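## Task

Place the control module inside the open cardboard box and put no other object in it. The module must stay there without the robot supporting it, everything must settle and stop moving shortly after you end, and the gripper must release it and withdraw.

## Robot and tools

ROBOT. Two arms, left_arm and right_arm, each a six-joint arm with a parallel two-finger gripper. Their bases sit on the table: left_arm at (+0.038, +0.252, 0) m and right_arm at (+0.014, -0.275, 0) m. The shared scene frame has its origin on the tabletop midway between the bases, +x pointing out over the table, +z up, and left_arm on the +y side. The arm names are not image sides. Joint limits (rad): waist -2.618 to 3.054, shoulder 0 to 3.142, elbow 0 to 3.142, wrist pitch and wrist yaw -1.571 to 1.571, wrist roll -2.094 to 2.094. Elbows cannot fully straighten.

GRIPPER FRAME. Fingers extend along the gripper's own +z axis and close along its y axis. The reported end_effector_position is the point between the pads, roughly 1 cm short of the fingertips.

THE 14-NUMBER ROW. Every motion uses one row: dx, dy, dz, rx, ry, rz, opening for left_arm, then the same seven for right_arm. All numbers lie in [-1, 1], and both arms must be filled even if one stays still. dx..rz are an offset, expressed in that gripper's own axes, from the gripper's pose in the most recent result that reported it (if no result in the current scene has shown it yet, or for a second or later call within one reply, the offset counts from where the robot is when the action begins). Scale: 1.0 equals 0.6 m of translation or 180 degrees of rotation; rx, ry, rz form a single rotation vector. Opening is absolute, not an offset: +1 is fully open (0.094 m), -1 is closed. Because offsets are referenced to the last reported pose, all zeros is not a pause: it pulls the arm back to that pose.

execute_actions. Argument actions is a list with zero or one item. Empty list: just returns the current state. An action: {"rows": [...], "steps": n} with 1 to 15 rows and steps up to 15 (default 15), each step 1/30 s; each row is one step, every row is an offset from the same reference pose (not from the previous row), and the final row repeats if rows run out. A wait: {"steps": n} with n up to 300, counted from the previous result, so thinking time is included. Optional pictures (boolean) controls whether camera images come back; by default they do.

move. target is one 14-number row as above (offsets from the last reported pose). speed is the top path speed in m/s, 0.002 to 0.5, default 0.25; rotation is capped at twice that value in rad/s. Each gripper follows a straight line to its goal, both finishing together, lasting 0.5 to 10 s (cut off at 10 s). Openings are sent at the start. Paths ignore obstacles and the other arm, grippers may lag, drift or overshoot speed, especially near full reach. Faster contact and aiming farther beyond a surface mean harder hits and pushes. The result adds a move: line with the ending (done, off_target, moving, held, fault), any limits (paced: the pose sent was clipped; held: a check blocked some steps, after which the arm may surge), and each gripper's remaining distance from its goal.

wait. seconds from 0 to 10; the robot gets no new command meanwhile.

zoom_image. camera is one of cam_high, cam_low, cam_left_wrist, cam_right_wrist; region is [x0, y0, x1, y1] in pixels of that camera's latest 504x504 image, origin top-left, at most 504 by 504. read_manual returns only licence text. finished_scene takes the number of the scene being ended; it is final and reports whether the goal was met.

CONTROL BEHAVIOUR. Each control step the commanded pose is clamped to within 70 mm and 16 degrees of the measured pose, then solved by damped inverse kinematics, favouring position over orientation. Far goals may need several actions; after an action the arm continues only to its last clamped pose. Arms tend to finish about a centimetre or more low and can keep sinking under repeated zero offsets; to hold an arm, send the correction back to its desired pose in the first call of a reply and zeros afterwards, aiming higher if it still sags. Reported hand positions can be inaccurate at long reach.

RESULT LINES. The state line gives each gripper's position (m) and quat_wxyz in the scene frame. grip_measured is finger opening on the command scale (readings off by up to about 1 mm). To grasp, command an opening below grip_measured: about 0.03 below holds firmly, less holds lighter; pad force tops out around 50-62 N, lower on thin parts. "pose unreachable" means the clearance check altered or blocked that arm's command; HELD marks steps where part of a row was not sent. A Hand target line shows where each arm is currently being driven. FAULT lines mean an arm stopped. MOTOR HOT warns from 75 °C; at 90 °C the arm halts 10 s; at 100 °C it goes limp and falls. Holding loads heats motors, even while idle.

CAMERAS. cam_high and cam_low are fixed; the two wrist cameras are fisheye and ride on the grippers. Calibration (K, distortion, T_world_to_cam) is supplied and may be slightly off.

AVOID. Dropping or slipping objects, slamming, hard pushes, knocking anything off the table, and letting the arms strike or press each other. Objects may be tugged or nudged unexpectedly. Before ending, open the gripper, lift clear, and let everything come to rest.

Each tool is called after "Emit:" as name(argument=value, ...) on one line, values as JSON.

## Session

Emit:
execute_actions(actions=[])

Scene clock: 0.00 s of 4200.00 s.
left_arm: end_effector_position=(+0.2799, +0.4479, +0.1820) grip_measured=+1.000 end_effector_quat_wxyz=(+0.569, -0.518, +0.440, -0.462) | right_arm: end_effector_position=(+0.0729, -0.0099, +0.2311) grip_measured=+1.000 end_effector_quat_wxyz=(+0.584, -0.141, +0.661, +0.450)
Joint positions: left_arm=[ 1.211  1.443  0.129  1.451  0.984 -1.665  0.094] | right_arm=[2.045 0.866 0.141 0.916 1.097 0.275 0.094]
Joint velocities: left_arm=[-0.012 -0.007  0.002 -0.066 -0.051  0.007  0.   ] | right_arm=[-0.007 -0.012 -0.002  0.007 -0.066  0.066  0.   ]
Motor temperatures (°C, as the motors report them): left_arm=[27 24 25 26 26 23] | right_arm=[27 25 27 26 25 24]
Hand target (left_arm): +0.280, +0.448, +0.181; +0.568, -0.520, +0.440, -0.461
Hand target (right_arm): +0.073, -0.010, +0.232; +0.584, -0.143, +0.661, +0.449

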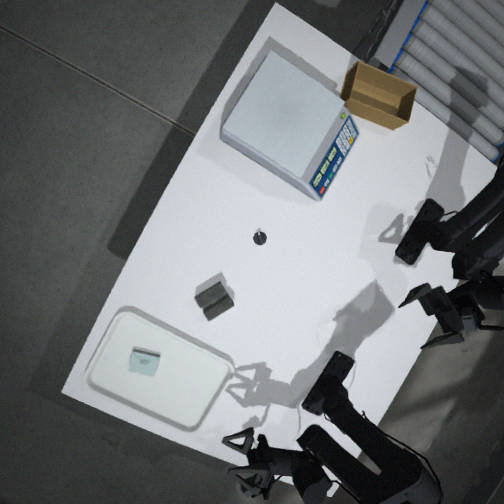

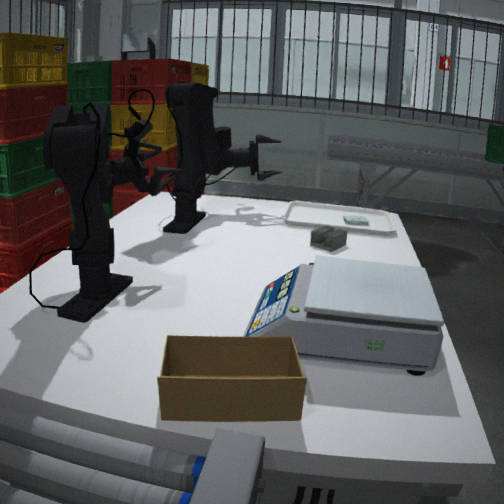

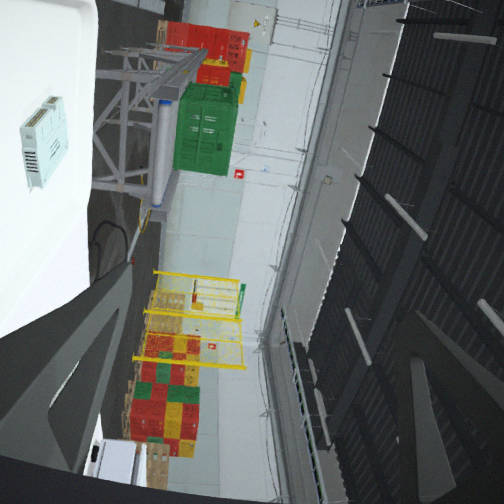

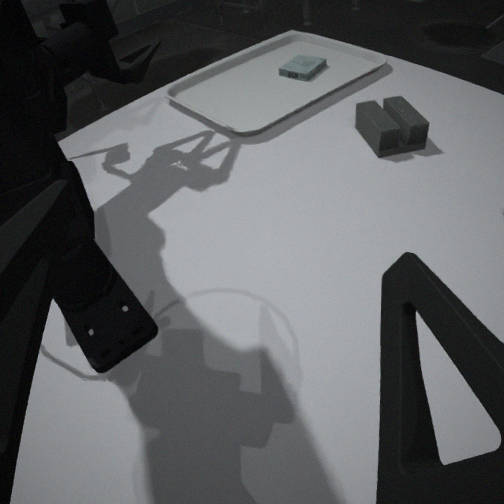

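Emit:
zoom_image(camera="cam_high", region=[80, 270, 250, 440])

Emit:
zoom_image(camera="cam_high", region=[320, 40, 440, 160])

Region (80, 270, 250, 440) of cam_high's 504x504 image, scaled by 2.965, with more detail than that image has.

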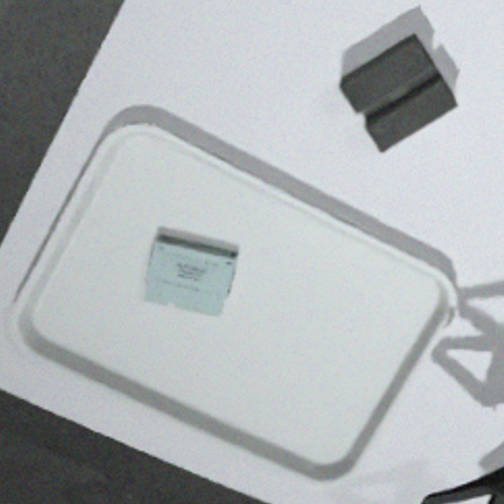

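Region (320, 40, 440, 160) of cam_high's 504x504 image, scaled by 4.200, with more detail than that image has.

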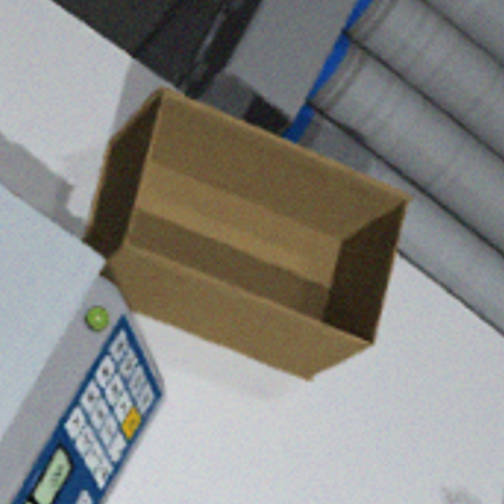

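Emit:
move(target=[0.187,0.105,0.297,-0.301,0.248,0.416,1,-0.10,-0.325,-0.024,0.203,0.487,-0.025,1])

Scene clock: 38.53 s of 4200.00 s.
left_arm: end_effector_position=(+0.4781, +0.3735, +0.1344) grip_measured=+1.000 end_effector_quat_wxyz=(+0.264, -0.149, +0.952, +0.037) | right_arm: end_effector_position=(+0.2107, -0.1493, +0.1913) grip_measured=+1.000 end_effector_quat_wxyz=(-0.000, -0.258, +0.966, +0.013)
Joint positions: left_arm=[ 0.297  1.793  1.44  -0.677 -0.018 -0.046  0.094] | right_arm=[ 0.618  1.445  1.442 -1.561 -0.026  0.022  0.094]
Joint velocities: left_arm=[ 0.002  0.002 -0.012 -0.081 -0.007 -0.007  0.   ] | right_arm=[ 0.007 -0.002  0.007  0.022  0.037  0.037  0.   ]
Motor temperatures (°C, as the motors report them): left_arm=[27 24 26 28 26 23] | right_arm=[27 25 30 28 25 24]
Hand target (left_arm): +0.479, +0.371, +0.130; +0.253, -0.143, +0.956, +0.040
Hand target (right_arm): +0.216, -0.150, +0.198; +0.008, -0.259, +0.966, +0.011
Off the commanded pose (left_arm): 0.004 m, 1 deg.
Off the commanded pose (right_arm): 0.012 m, 2 deg.
joint sent to its limit (right arm) — the command would take joint 4 (wrist pitch) past its lower limit, so that joint was sent only as far as its limit.
After step 90, 31.33 s passed at rest.
move: off_target (right_arm)
camera_calibration (this result's frames):
cam_left_wrist: T_world_to_cam=[[0.468214, -0.880323, 0.076199, 0.100042], [-0.877776, -0.45349, 0.154454, 0.594013], [-0.101414, -0.139203, -0.985057, 0.362526], [0, 0, 0, 1]] pos_world=[0.511334, 0.407914, 0.257738]
cam_right_wrist: T_world_to_cam=[[0.751022, -0.659924, -0.0216103, -0.251361], [-0.390311, -0.470114, 0.791612, -0.137254], [-0.532563, -0.586084, -0.610641, 0.241502], [0, 0, 0, 1]] pos_world=[0.263821, -0.0888638, 0.250691]

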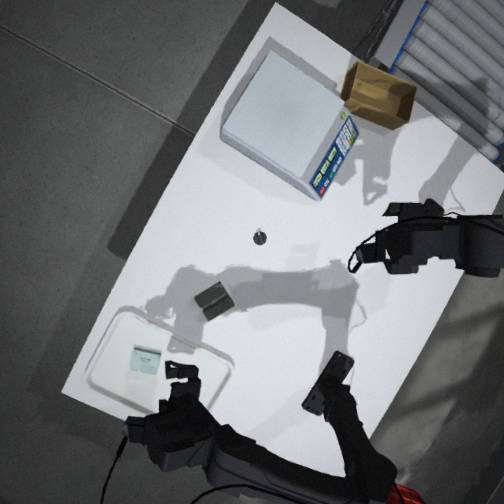

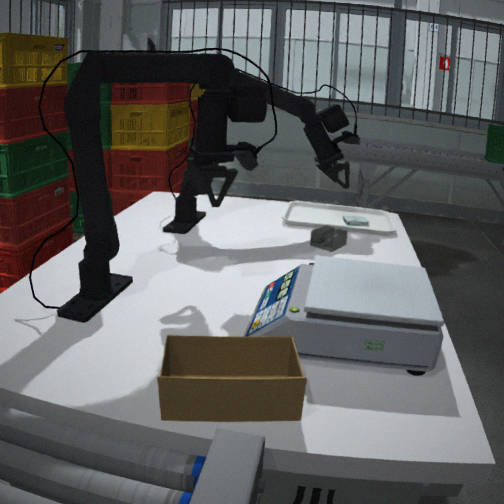

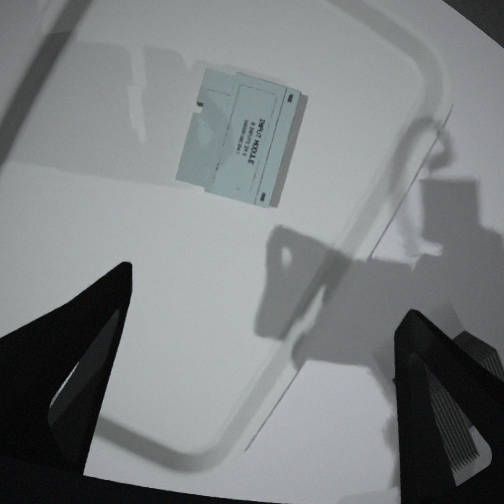

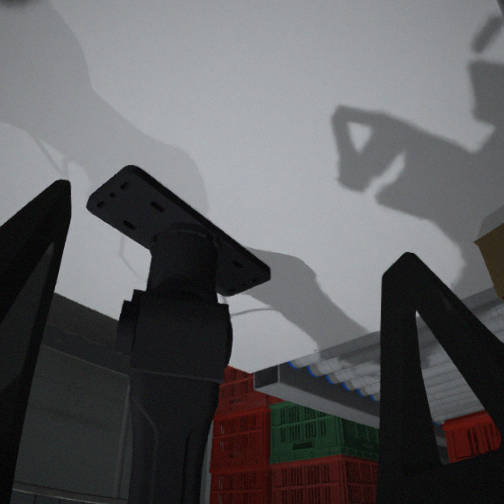

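Emit:
move(target=[-0.015,0.024,0.213,0.014,0,0.024,1,0,0,0,0,0,0,1], speed=0.12)

Scene clock: 49.57 s of 4200.00 s.
left_arm: end_effector_position=(+0.5381, +0.4022, +0.0270) grip_measured=+1.000 end_effector_quat_wxyz=(+0.259, -0.108, +0.960, +0.025) | right_arm: end_effector_position=(+0.2107, -0.1495, +0.1913) grip_measured=+1.000 end_effector_quat_wxyz=(-0.001, -0.259, +0.966, +0.013)
Joint positions: left_arm=[ 0.344  2.153  1.517 -0.411  0.05   0.07   0.094] | right_arm=[ 0.618  1.445  1.442 -1.562 -0.025  0.021  0.094]
Joint velocities: left_arm=[-0.007  0.007 -0.002 -0.066  0.051  0.022  0.   ] | right_arm=[ 0.002 -0.007 -0.002 -0.007 -0.037 -0.007  0.   ]
Motor temperatures (°C, as the motors report them): left_arm=[27 25 27 28 26 23] | right_arm=[27 25 30 27 25 24]
Hand target (left_arm): +0.544, +0.409, +0.030; +0.266, -0.108, +0.957, +0.026
Hand target (right_arm): +0.211, -0.149, +0.191; -0.000, -0.258, +0.966, +0.013
Off the commanded pose (left_arm): 0.009 m, 1 deg.
Off the commanded pose (right_arm): 0.000 m, 0 deg.
After step 90, 6.57 s passed at rest.
move: done
camera_calibration (this result's frames):
cam_left_wrist: T_world_to_cam=[[0.390093, -0.917869, 0.0731012, 0.162582], [-0.912028, -0.37425, 0.167757, 0.662535], [-0.126621, -0.132111, -0.983114, 0.277485], [0, 0, 0, 1]] pos_world=[0.575963, 0.433842, 0.14977]
cam_right_wrist: T_world_to_cam=[[0.751517, -0.659376, -0.0211023, -0.251554], [-0.389766, -0.469584, 0.792195, -0.137535], [-0.532264, -0.587123, -0.609903, 0.240965], [0, 0, 0, 1]] pos_world=[0.263698, -0.0889762, 0.250611]

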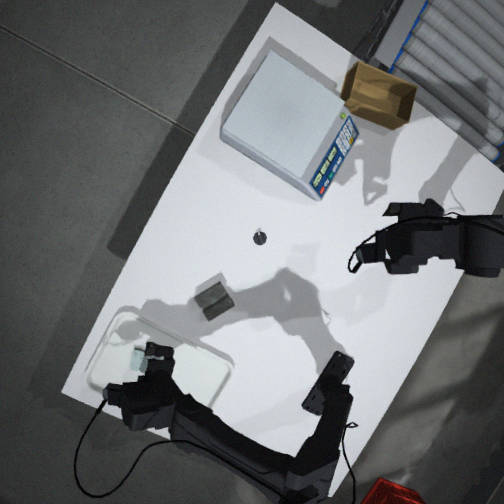

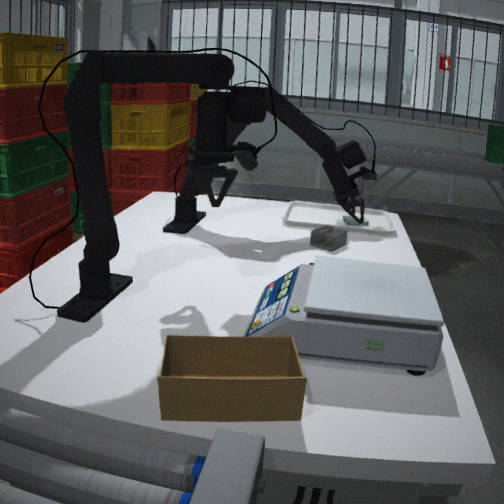

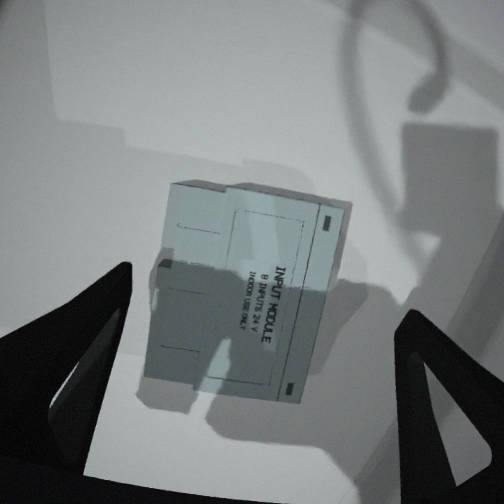

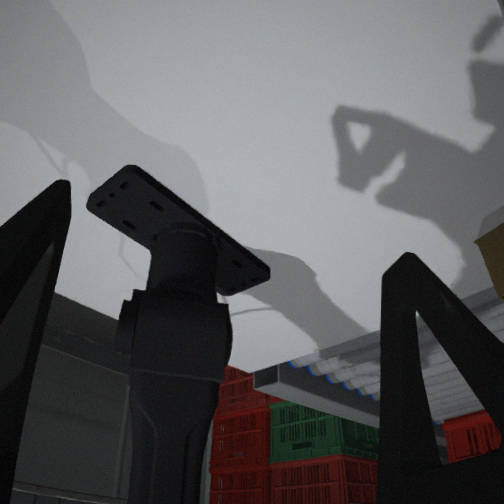

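Emit:
move(target=[0,0.022,0.025,0,0,0,1,0,0,0,0,0,0,1], speed=0.03)

Emit:
zoom_image(camera="cam_low", region=[310, 170, 410, 250])

Scene clock: 55.47 s of 4200.00 s.
left_arm: end_effector_position=(+0.5374, +0.4104, +0.0137) grip_measured=+1.000 end_effector_quat_wxyz=(+0.255, -0.107, +0.961, +0.025) | right_arm: end_effector_position=(+0.2107, -0.1495, +0.1913) grip_measured=+1.000 end_effector_quat_wxyz=(-0.001, -0.259, +0.966, +0.013)
Joint positions: left_arm=[ 0.362  2.185  1.517 -0.389  0.057  0.088  0.094] | right_arm=[ 0.618  1.445  1.442 -1.562 -0.025  0.021  0.094]
Joint velocities: left_arm=[-0.002 -0.002  0.012  0.007 -0.007 -0.022  0.   ] | right_arm=[-0.007 -0.007 -0.007  0.037 -0.022  0.022  0.   ]
Motor temperatures (°C, as the motors report them): left_arm=[27 26 28 28 26 23] | right_arm=[27 26 30 27 25 24]
Hand target (left_arm): +0.542, +0.416, +0.014; +0.259, -0.107, +0.960, +0.025
Hand target (right_arm): +0.211, -0.149, +0.191; -0.001, -0.259, +0.966, +0.013
Off the commanded pose (left_arm): 0.008 m, 1 deg.
Off the commanded pose (right_arm): 0.000 m, 0 deg.
After step 90, 1.90 s passed at rest.
move: done
camera_calibration (this result's frames):
cam_left_wrist: T_world_to_cam=[[0.389744, -0.918236, 0.0703034, 0.171741], [-0.910911, -0.373155, 0.176057, 0.665968], [-0.135428, -0.132657, -0.981866, 0.27035], [0, 0, 0, 1]] pos_world=[0.576316, 0.442072, 0.136125]
cam_right_wrist: T_world_to_cam=[[0.751517, -0.659376, -0.0211023, -0.251554], [-0.389766, -0.469584, 0.792195, -0.137535], [-0.532264, -0.587123, -0.609903, 0.240965], [0, 0, 0, 1]] pos_world=[0.263698, -0.0889762, 0.250611]

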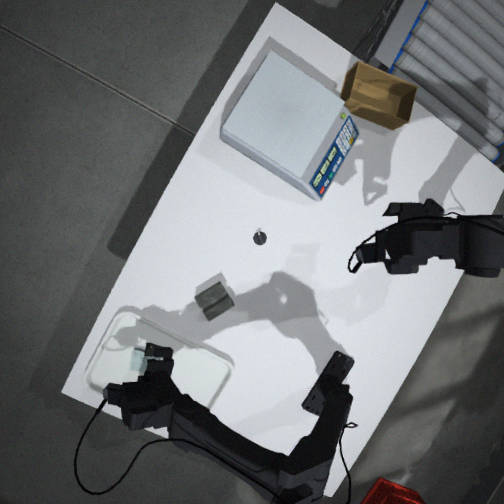

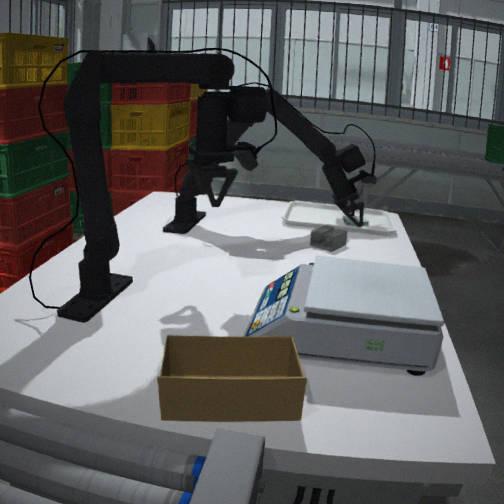

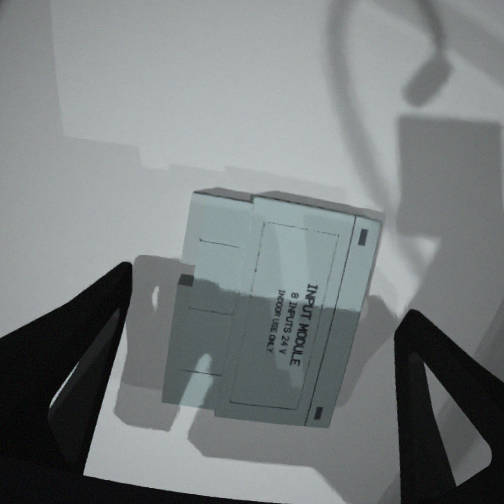

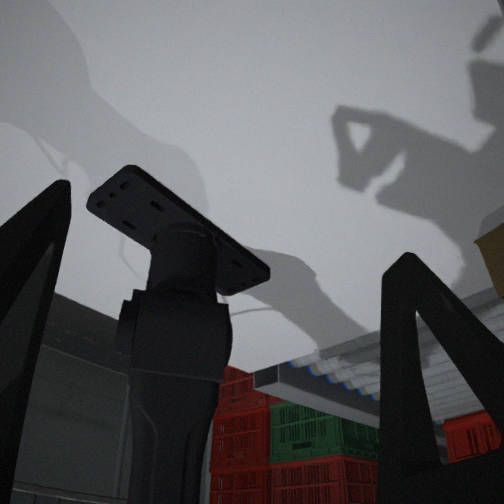

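Region (310, 170, 410, 250) of cam_low's 504x504 image, scaled by 5.040, with more detail than that image has; it fills the top 403 rows of this view, and the rest is white.

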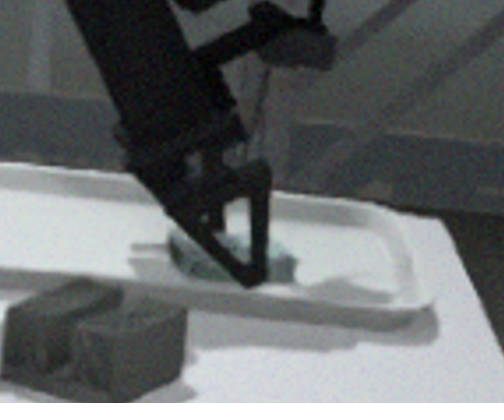

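Close; move the right arm farther clear and tilt it 20°.

Emit:
move(target=[0,0,0.006,0,0,0,0.1,0.08,-0.12,0,0,-0.111,0,1])

Scene clock: 59.40 s of 4200.00 s.
left_arm: end_effector_position=(+0.5378, +0.4104, +0.0139) grip_measured=+0.215 end_effector_quat_wxyz=(+0.256, -0.107, +0.961, +0.025) | right_arm: end_effector_position=(+0.2088, -0.2357, +0.1938) grip_measured=+1.000 end_effector_quat_wxyz=(+0.169, -0.252, +0.951, +0.050)
Joint positions: left_arm=[ 0.362  2.185  1.517 -0.387  0.058  0.088  0.057] | right_arm=[ 0.116  1.024  1.122 -1.355 -0.169 -0.449  0.094]
Joint velocities: left_arm=[-0.002 -0.002 -0.007  0.007 -0.022  0.022  0.001] | right_arm=[ 0.002 -0.012  0.002  0.066 -0.051 -0.066  0.   ]
Motor temperatures (°C, as the motors report them): left_arm=[27 27 28 28 26 23] | right_arm=[27 26 30 27 25 24]
Hand target (left_arm): +0.539, +0.411, +0.011; +0.255, -0.107, +0.961, +0.025
Hand target (right_arm): +0.205, -0.235, +0.189; +0.169, -0.253, +0.951, +0.057
Off the commanded pose (left_arm): 0.004 m, 0 deg.
Off the commanded pose (right_arm): 0.006 m, 1 deg.
move: done
camera_calibration (this result's frames):
cam_left_wrist: T_world_to_cam=[[0.388954, -0.918523, 0.0709234, 0.172092], [-0.911522, -0.372539, 0.174191, 0.66642], [-0.133577, -0.132401, -0.982154, 0.269547], [0, 0, 0, 1]] pos_world=[0.576526, 0.442026, 0.136447]
cam_right_wrist: T_world_to_cam=[[0.732136, -0.673338, 0.102924, -0.330253], [-0.605486, -0.574109, 0.551167, -0.113657], [-0.312032, -0.465848, -0.828023, 0.215743], [0, 0, 0, 1]] pos_world=[0.240291, -0.18712, 0.275275]

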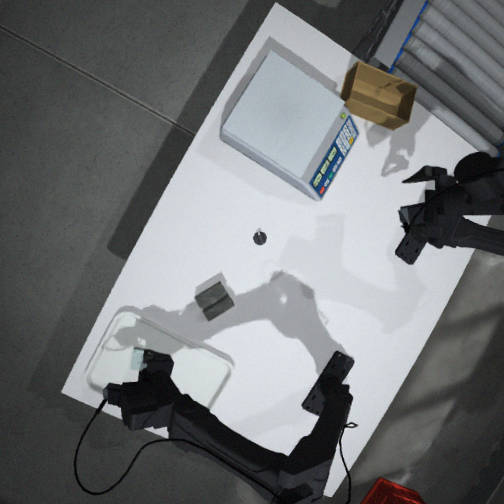

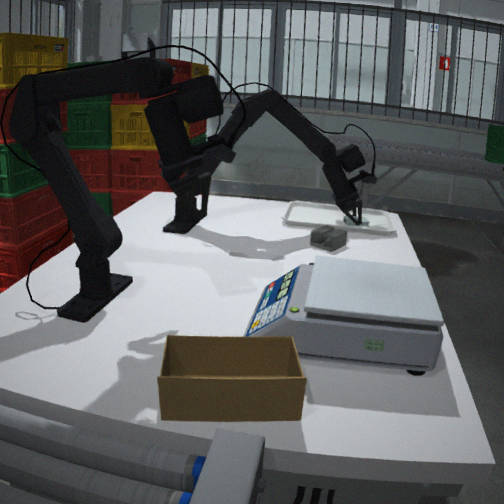

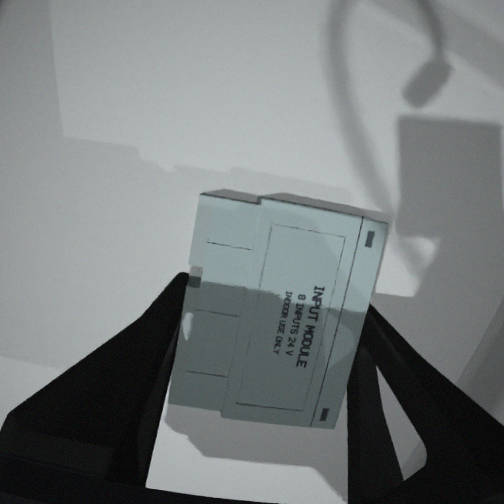

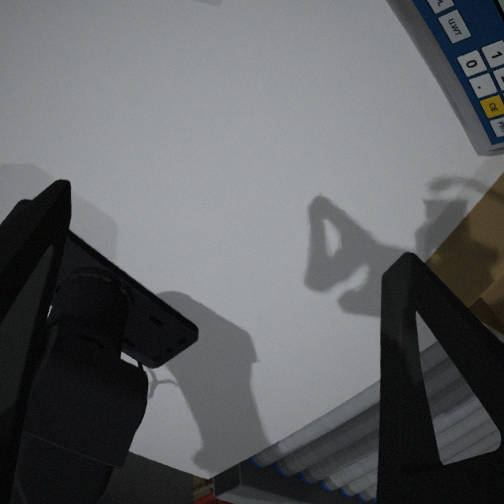

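Emit:
move(target=[0,0,-0.267,0,0,0,0.16,0,0,0,0,0,0,1], speed=0.2)

Emit:
move(target=[0.455,-0.542,-0.068,0.2,0,0.35,0.16,0,0,0,0,0,0,1])

Scene clock: 69.70 s of 4200.00 s.
left_arm: end_effector_position=(+0.4623, +0.3903, +0.1463) grip_measured=+0.215 end_effector_quat_wxyz=(+0.254, -0.105, +0.961, +0.025) | right_arm: end_effector_position=(+0.2089, -0.2355, +0.1939) grip_measured=+1.000 end_effector_quat_wxyz=(+0.170, -0.253, +0.951, +0.051)
Joint positions: left_arm=[ 0.376  1.772  1.474 -0.76   0.065  0.104  0.057] | right_arm=[ 0.116  1.024  1.122 -1.354 -0.17  -0.451  0.094]
Joint velocities: left_arm=[ 0.007  0.012  0.012  0.007 -0.007  0.051 -0.001] | right_arm=[ 0.002  0.002  0.012 -0.037 -0.022 -0.007  0.   ]
Motor temperatures (°C, as the motors report them): left_arm=[27 28 28 29 26 23] | right_arm=[27 25 29 27 25 24]
Hand target (left_arm): +0.459, +0.394, +0.153; +0.256, -0.107, +0.960, +0.025
Hand target (right_arm): +0.209, -0.236, +0.194; +0.169, -0.252, +0.951, +0.050
Off the commanded pose (left_arm): 0.008 m, 0 deg.
Off the commanded pose (right_arm): 0.000 m, 0 deg.
After step 90, 5.83 s passed at rest.
move: done
camera_calibration (this result's frames):
cam_left_wrist: T_world_to_cam=[[0.386583, -0.919669, 0.0690098, 0.175468], [-0.911946, -0.370034, 0.17728, 0.5658], [-0.137503, -0.131467, -0.981738, 0.388225], [0, 0, 0, 1]] pos_world=[0.501528, 0.421777, 0.268721]
cam_right_wrist: T_world_to_cam=[[0.733781, -0.671502, 0.103203, -0.330156], [-0.604595, -0.576135, 0.55003, -0.113905], [-0.309888, -0.465997, -0.828744, 0.21566], [0, 0, 0, 1]] pos_world=[0.240226, -0.186828, 0.275451]

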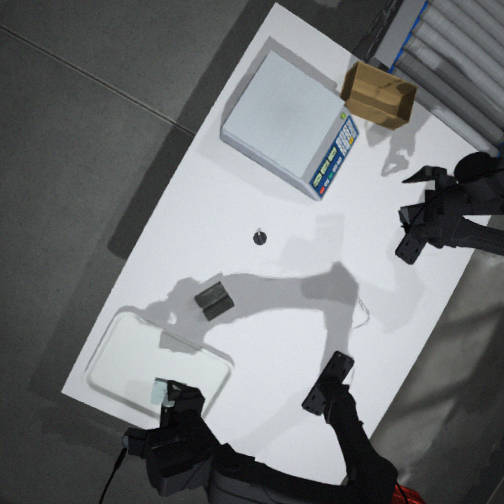

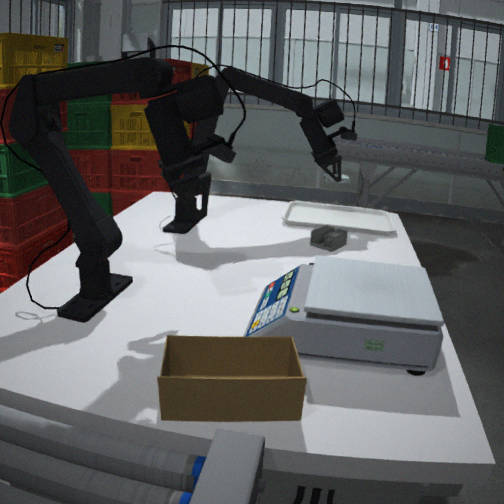

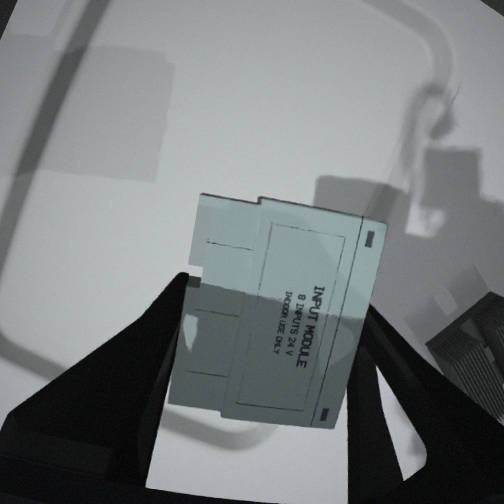

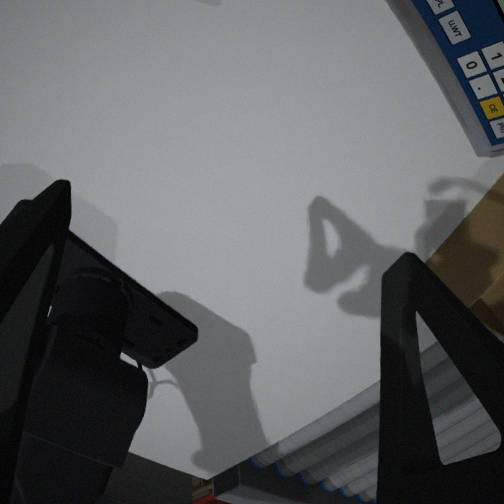

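Scene clock: 72.77 s of 4200.00 s.
left_arm: end_effector_position=(+0.2892, +0.0173, +0.0524) grip_measured=+0.215 end_effector_quat_wxyz=(+0.230, +0.479, +0.838, -0.124) | right_arm: end_effector_position=(+0.2089, -0.2355, +0.1939) grip_measured=+1.000 end_effector_quat_wxyz=(+0.170, -0.253, +0.951, +0.051)
Joint positions: left_arm=[-0.628  1.492  0.784 -0.361  0.174  0.33   0.057] | right_arm=[ 0.116  1.024  1.122 -1.354 -0.17  -0.451  0.094]
Joint velocities: left_arm=[-0.002 -0.007 -0.007 -0.022 -0.11  -0.081  0.001] | right_arm=[ 0.007 -0.007 -0.022  0.051  0.037  0.066  0.   ]
Motor temperatures (°C, as the motors report them): left_arm=[27 28 28 29 26 23] | right_arm=[27 25 29 27 25 24]
Hand target (left_arm): +0.287, +0.015, +0.048; +0.224, +0.486, +0.836, -0.124
Hand target (right_arm): +0.209, -0.235, +0.194; +0.170, -0.253, +0.951, +0.051
Off the commanded pose (left_arm): 0.009 m, 1 deg.
Off the commanded pose (right_arm): 0.000 m, 0 deg.
move: done
camera_calibration (this result's frames):
cam_left_wrist: T_world_to_cam=[[-0.753702, -0.655009, 0.0538189, 0.231756], [-0.640559, 0.750452, 0.162805, 0.189475], [-0.147027, 0.0882326, -0.985189, 0.222345], [0, 0, 0, 1]] pos_world=[0.328735, -0.0100077, 0.175731]
cam_right_wrist: T_world_to_cam=[[0.733781, -0.671502, 0.103203, -0.330156], [-0.604595, -0.576135, 0.55003, -0.113905], [-0.309888, -0.465997, -0.828744, 0.21566], [0, 0, 0, 1]] pos_world=[0.240226, -0.186828, 0.275451]

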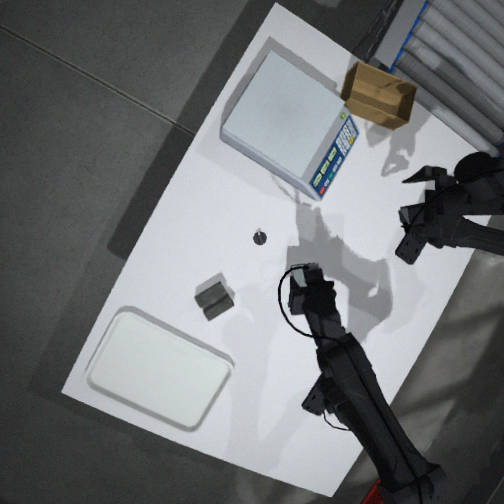

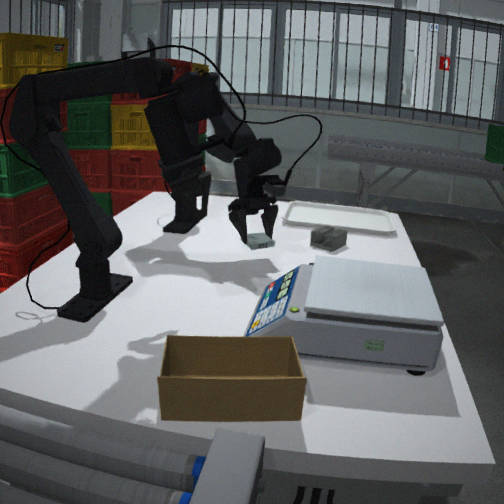

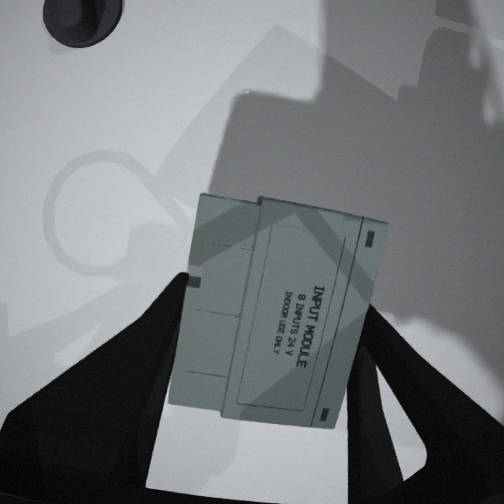

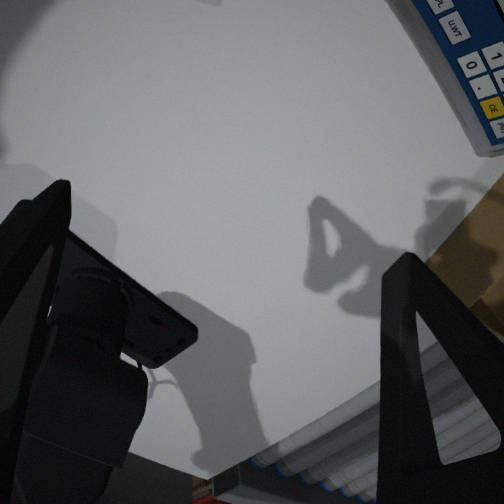

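Emit:
move(target=[0.037,0,0.064,0,0,0,0.16,0,0,0,0,0,0,1], speed=0.04)

Emit:
zoom_image(camera="cam_low", region=[210, 200, 310, 280])

Scene clock: 77.63 s of 4200.00 s.
left_arm: end_effector_position=(+0.2941, +0.0135, +0.0179) grip_measured=+0.215 end_effector_quat_wxyz=(+0.242, +0.479, +0.835, -0.126) | right_arm: end_effector_position=(+0.2089, -0.2355, +0.1939) grip_measured=+1.000 end_effector_quat_wxyz=(+0.170, -0.253, +0.951, +0.051)
Joint positions: left_arm=[-0.628  1.586  0.698 -0.155  0.174  0.33   0.057] | right_arm=[ 0.116  1.024  1.122 -1.354 -0.17  -0.451  0.094]
Joint velocities: left_arm=[-0.007 -0.002 -0.007  0.051  0.037 -0.051  0.001] | right_arm=[-0.007 -0.007 -0.007 -0.037 -0.007  0.007  0.   ]
Motor temperatures (°C, as the motors report them): left_arm=[27 27 28 29 26 23] | right_arm=[27 25 29 27 25 24]
Hand target (left_arm): +0.289, +0.017, +0.008; +0.230, +0.479, +0.838, -0.124
Hand target (right_arm): +0.209, -0.235, +0.194; +0.170, -0.253, +0.951, +0.051
Off the commanded pose (left_arm): 0.011 m, 1 deg.
Off the commanded pose (right_arm): 0.000 m, 0 deg.
After step 90, 0.27 s passed at rest.
move: off_target (left_arm)
camera_calibration (this result's frames):
cam_left_wrist: T_world_to_cam=[[-0.754751, -0.654187, 0.0488966, 0.235173], [-0.643627, 0.752856, 0.137666, 0.202414], [-0.126872, 0.0724325, -0.989271, 0.183707], [0, 0, 0, 1]] pos_world=[0.331083, -0.0118481, 0.142371]
cam_right_wrist: T_world_to_cam=[[0.733781, -0.671502, 0.103203, -0.330156], [-0.604595, -0.576135, 0.55003, -0.113905], [-0.309888, -0.465997, -0.828744, 0.21566], [0, 0, 0, 1]] pos_world=[0.240226, -0.186828, 0.275451]

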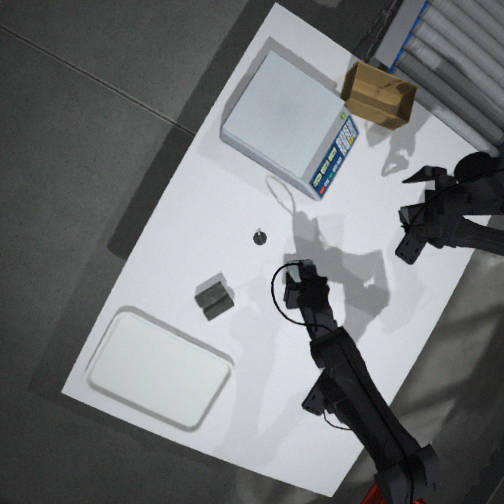

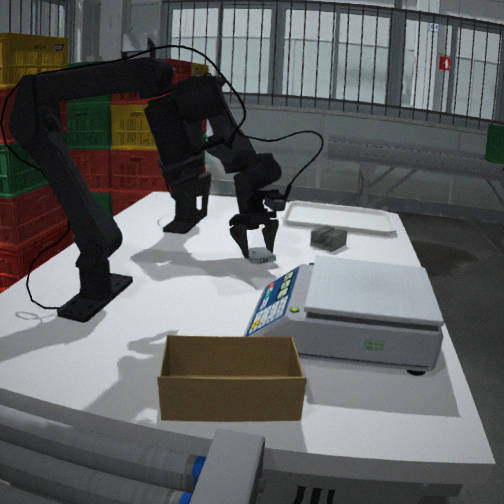

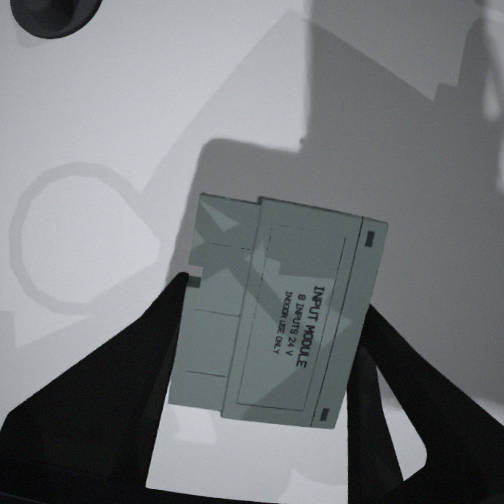

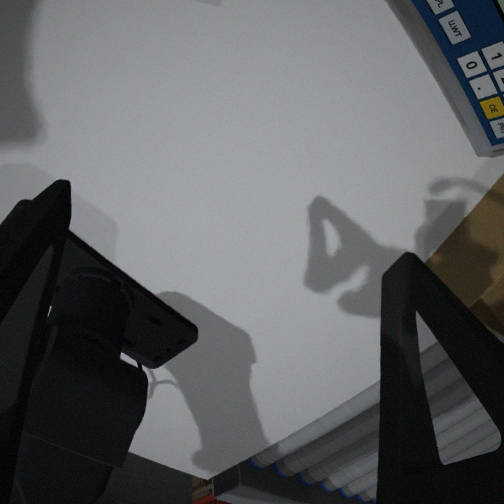

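Region (210, 200, 310, 280) of cam_low's 504x504 image, scaled by 5.040, with more detail than that image has; it fills the top 403 rows of this view, and the rest is white.

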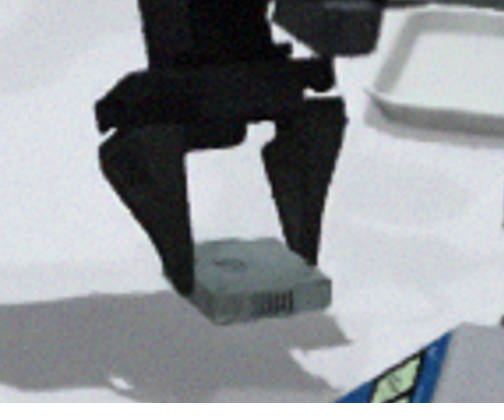

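Emit:
move(target=[0.004,0,0.007,0,0,0,1,0,0,0,0,0,0,1])

Emit:
move(target=[0,0,-0.17,0,0,0,1,0,0,0,0,0,0,1])

Emit:
move(target=[0.28,0.21,-0.23,-0.17,0,-0.29,1,-0.243,0.28,0.29,0,0.055,0,1])

Scene clock: 86.43 s of 4200.00 s.
left_arm: end_effector_position=(+0.2976, +0.0107, +0.0206) grip_measured=+1.000 end_effector_quat_wxyz=(+0.252, +0.478, +0.832, -0.127) | right_arm: end_effector_position=(+0.2089, -0.2355, +0.1939) grip_measured=+1.000 end_effector_quat_wxyz=(+0.170, -0.253, +0.951, +0.051)
Joint positions: left_arm=[-0.628  1.586  0.698 -0.134  0.174  0.33   0.094] | right_arm=[ 0.116  1.024  1.122 -1.354 -0.17  -0.451  0.094]
Joint velocities: left_arm=[ 0.017  0.002  0.012  0.022  0.066 -0.051  0.   ] | right_arm=[ 0.012 -0.002  0.002  0.022 -0.051 -0.022  0.   ]
Motor temperatures (°C, as the motors report them): left_arm=[27 26 27 29 26 23] | right_arm=[27 25 29 28 25 24]
Hand target (left_arm): +0.294, +0.013, +0.013; +0.242, +0.479, +0.835, -0.126
Hand target (right_arm): +0.209, -0.235, +0.194; +0.170, -0.253, +0.951, +0.051
Off the commanded pose (left_arm): 0.009 m, 1 deg.
Off the commanded pose (right_arm): 0.000 m, 0 deg.
After step 90, 5.10 s passed at rest.
move: done
camera_calibration (this result's frames):
cam_left_wrist: T_world_to_cam=[[-0.755538, -0.653569, 0.0448181, 0.236213], [-0.645767, 0.754534, 0.116893, 0.207474], [-0.110215, 0.0593753, -0.992133, 0.18226], [0, 0, 0, 1]] pos_world=[0.332535, -0.0129862, 0.145987]
cam_right_wrist: T_world_to_cam=[[0.733781, -0.671502, 0.103203, -0.330156], [-0.604595, -0.576135, 0.55003, -0.113905], [-0.309888, -0.465997, -0.828744, 0.21566], [0, 0, 0, 1]] pos_world=[0.240226, -0.186828, 0.275451]

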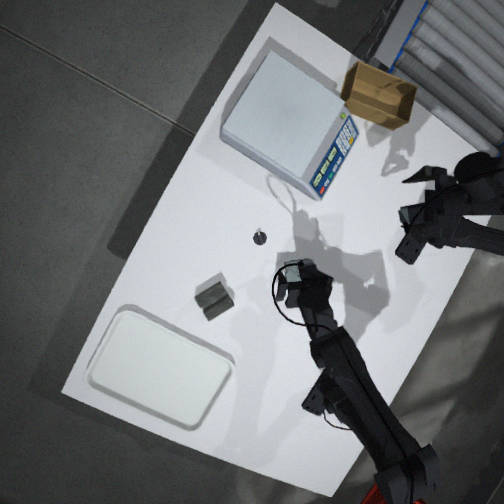

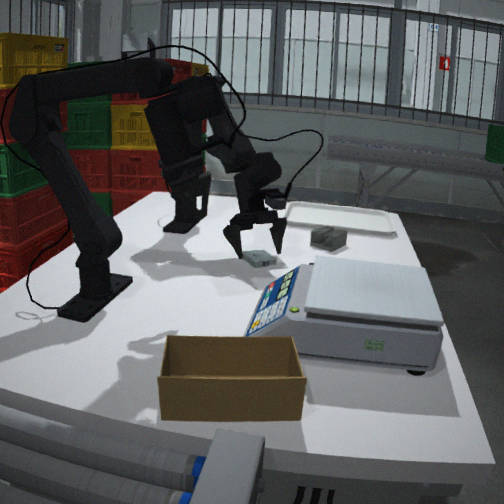

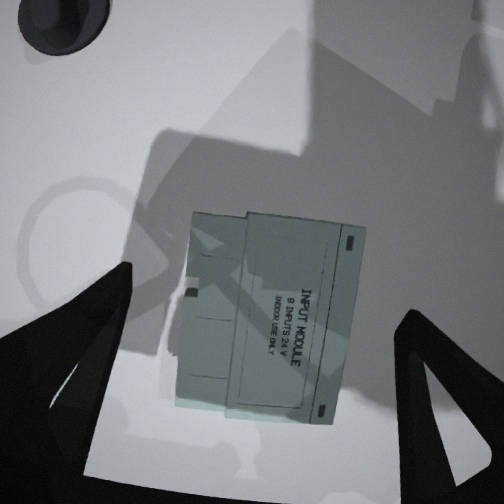

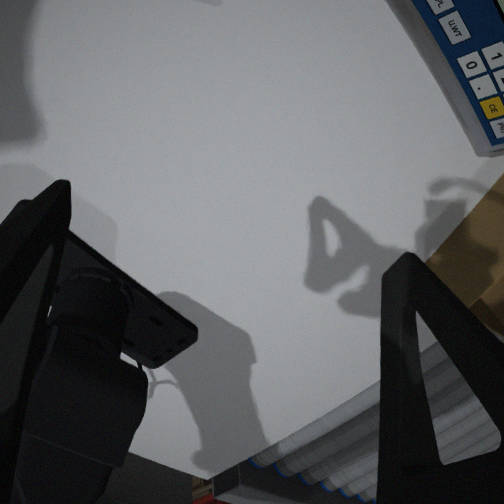

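Scene clock: 87.63 s of 4200.00 s.
left_arm: end_effector_position=(+0.2654, +0.0551, +0.0989) grip_measured=+1.000 end_effector_quat_wxyz=(+0.248, +0.480, +0.832, -0.126) | right_arm: end_effector_position=(+0.2089, -0.2355, +0.1939) grip_measured=+1.000 end_effector_quat_wxyz=(+0.170, -0.253, +0.951, +0.051)
Joint positions: left_arm=[-0.557  1.222  0.756 -0.577  0.209  0.395  0.094] | right_arm=[ 0.116  1.024  1.122 -1.354 -0.17  -0.451  0.094]
Joint velocities: left_arm=[ 0.002  0.002 -0.022  0.037  0.081  0.007  0.   ] | right_arm=[-0.007 -0.002 -0.007  0.051 -0.037  0.022  0.   ]
Motor temperatures (°C, as the motors report them): left_arm=[27 26 27 29 26 23] | right_arm=[27 25 29 28 25 24]
Hand target (left_arm): +0.267, +0.057, +0.106; +0.252, +0.478, +0.832, -0.128
Hand target (right_arm): +0.209, -0.235, +0.194; +0.170, -0.253, +0.951, +0.051
Off the commanded pose (left_arm): 0.008 m, 1 deg.
Off the commanded pose (right_arm): 0.000 m, 0 deg.
move: done
camera_calibration (this result's frames):
cam_left_wrist: T_world_to_cam=[[-0.756957, -0.651965, 0.0442538, 0.237715], [-0.6432, 0.755312, 0.125686, 0.142438], [-0.115368, 0.0666746, -0.991083, 0.254644], [0, 0, 0, 1]] pos_world=[0.300934, 0.0304182, 0.223952]
cam_right_wrist: T_world_to_cam=[[0.733781, -0.671502, 0.103203, -0.330156], [-0.604595, -0.576135, 0.55003, -0.113905], [-0.309888, -0.465997, -0.828744, 0.21566], [0, 0, 0, 1]] pos_world=[0.240226, -0.186828, 0.275451]

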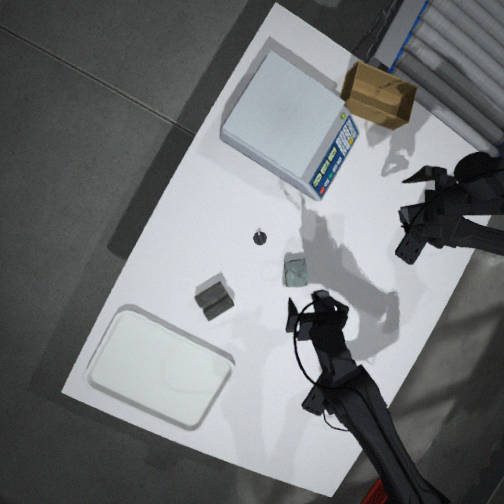

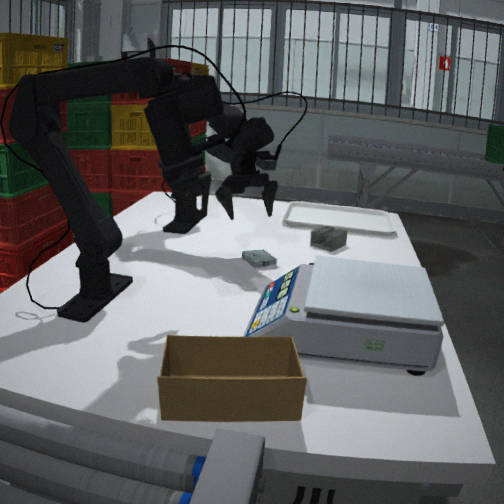

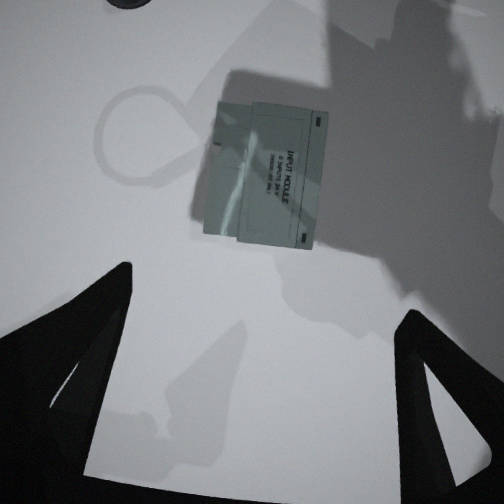

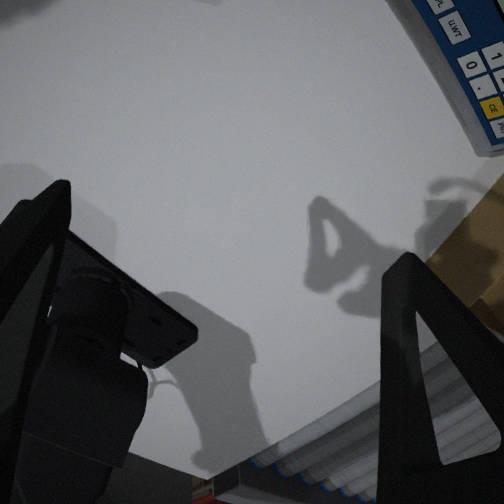

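Scene clock: 90.13 s of 4200.00 s.
left_arm: end_effector_position=(+0.2607, +0.3031, +0.1237) grip_measured=+1.000 end_effector_quat_wxyz=(+0.281, -0.011, +0.960, -0.006) | right_arm: end_effector_position=(+0.2917, +0.0009, +0.0768) grip_measured=+1.000 end_effector_quat_wxyz=(+0.074, -0.260, +0.962, +0.028)
Joint positions: left_arm=[ 0.42   0.869  0.685 -0.854  0.209  0.303  0.094] | right_arm=[ 0.866  1.899  1.474 -0.989  0.027  0.262  0.094]
Joint velocities: left_arm=[ 0.002 -0.017 -0.002 -0.037  0.066 -0.022  0.   ] | right_arm=[ 0.002  0.017  0.022  0.022 -0.051  0.037  0.   ]
Motor temperatures (°C, as the motors report them): left_arm=[27 26 27 29 26 23] | right_arm=[27 25 29 28 25 24]
Hand target (left_arm): +0.260, +0.304, +0.127; +0.278, -0.013, +0.960, -0.010
Hand target (right_arm): +0.297, +0.007, +0.083; +0.084, -0.257, +0.962, +0.028
Off the commanded pose (left_arm): 0.007 m, 0 deg.
Off the commanded pose (right_arm): 0.012 m, 2 deg.
move: off_target (right_arm)
camera_calibration (this result's frames):
cam_left_wrist: T_world_to_cam=[[0.193799, -0.976779, 0.0913483, 0.239539], [-0.975014, -0.181466, 0.128132, 0.319071], [-0.10858, -0.113898, -0.987541, 0.314639], [0, 0, 0, 1]] pos_world=[0.298839, 0.327714, 0.247954]
cam_right_wrist: T_world_to_cam=[[0.751684, -0.658451, 0.0375996, -0.220284], [-0.491316, -0.521028, 0.697953, 0.0922345], [-0.439977, -0.543113, -0.715156, 0.283684], [0, 0, 0, 1]] pos_world=[0.335715, 0.0570826, 0.146785]

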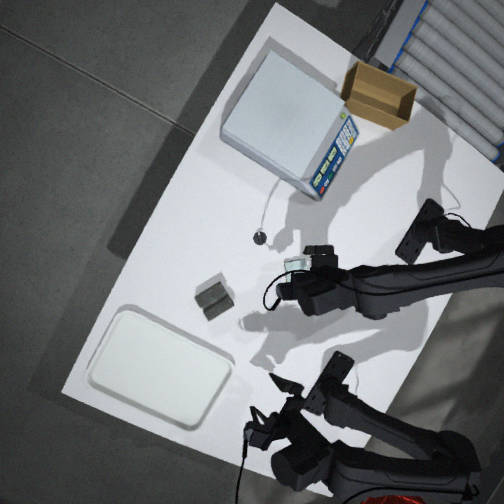

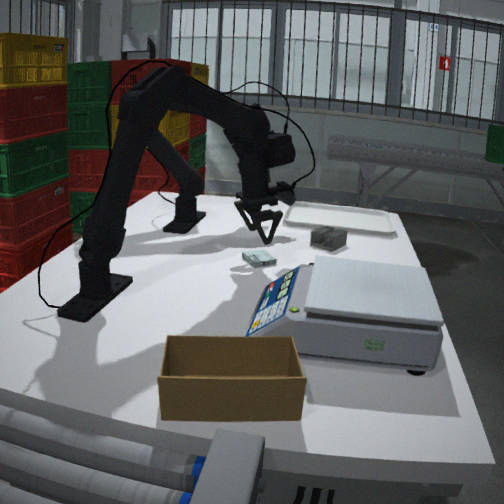

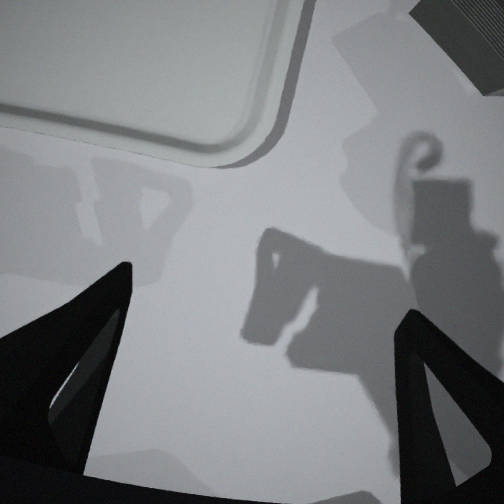

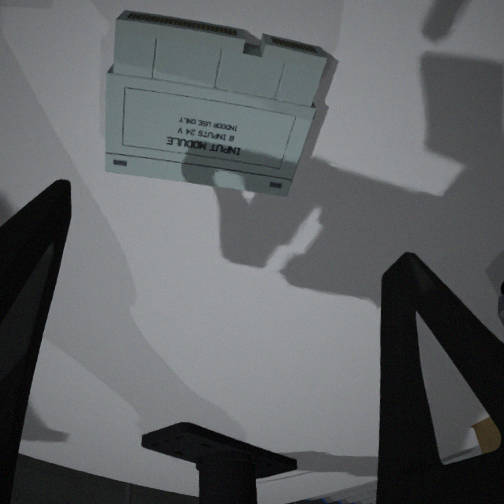

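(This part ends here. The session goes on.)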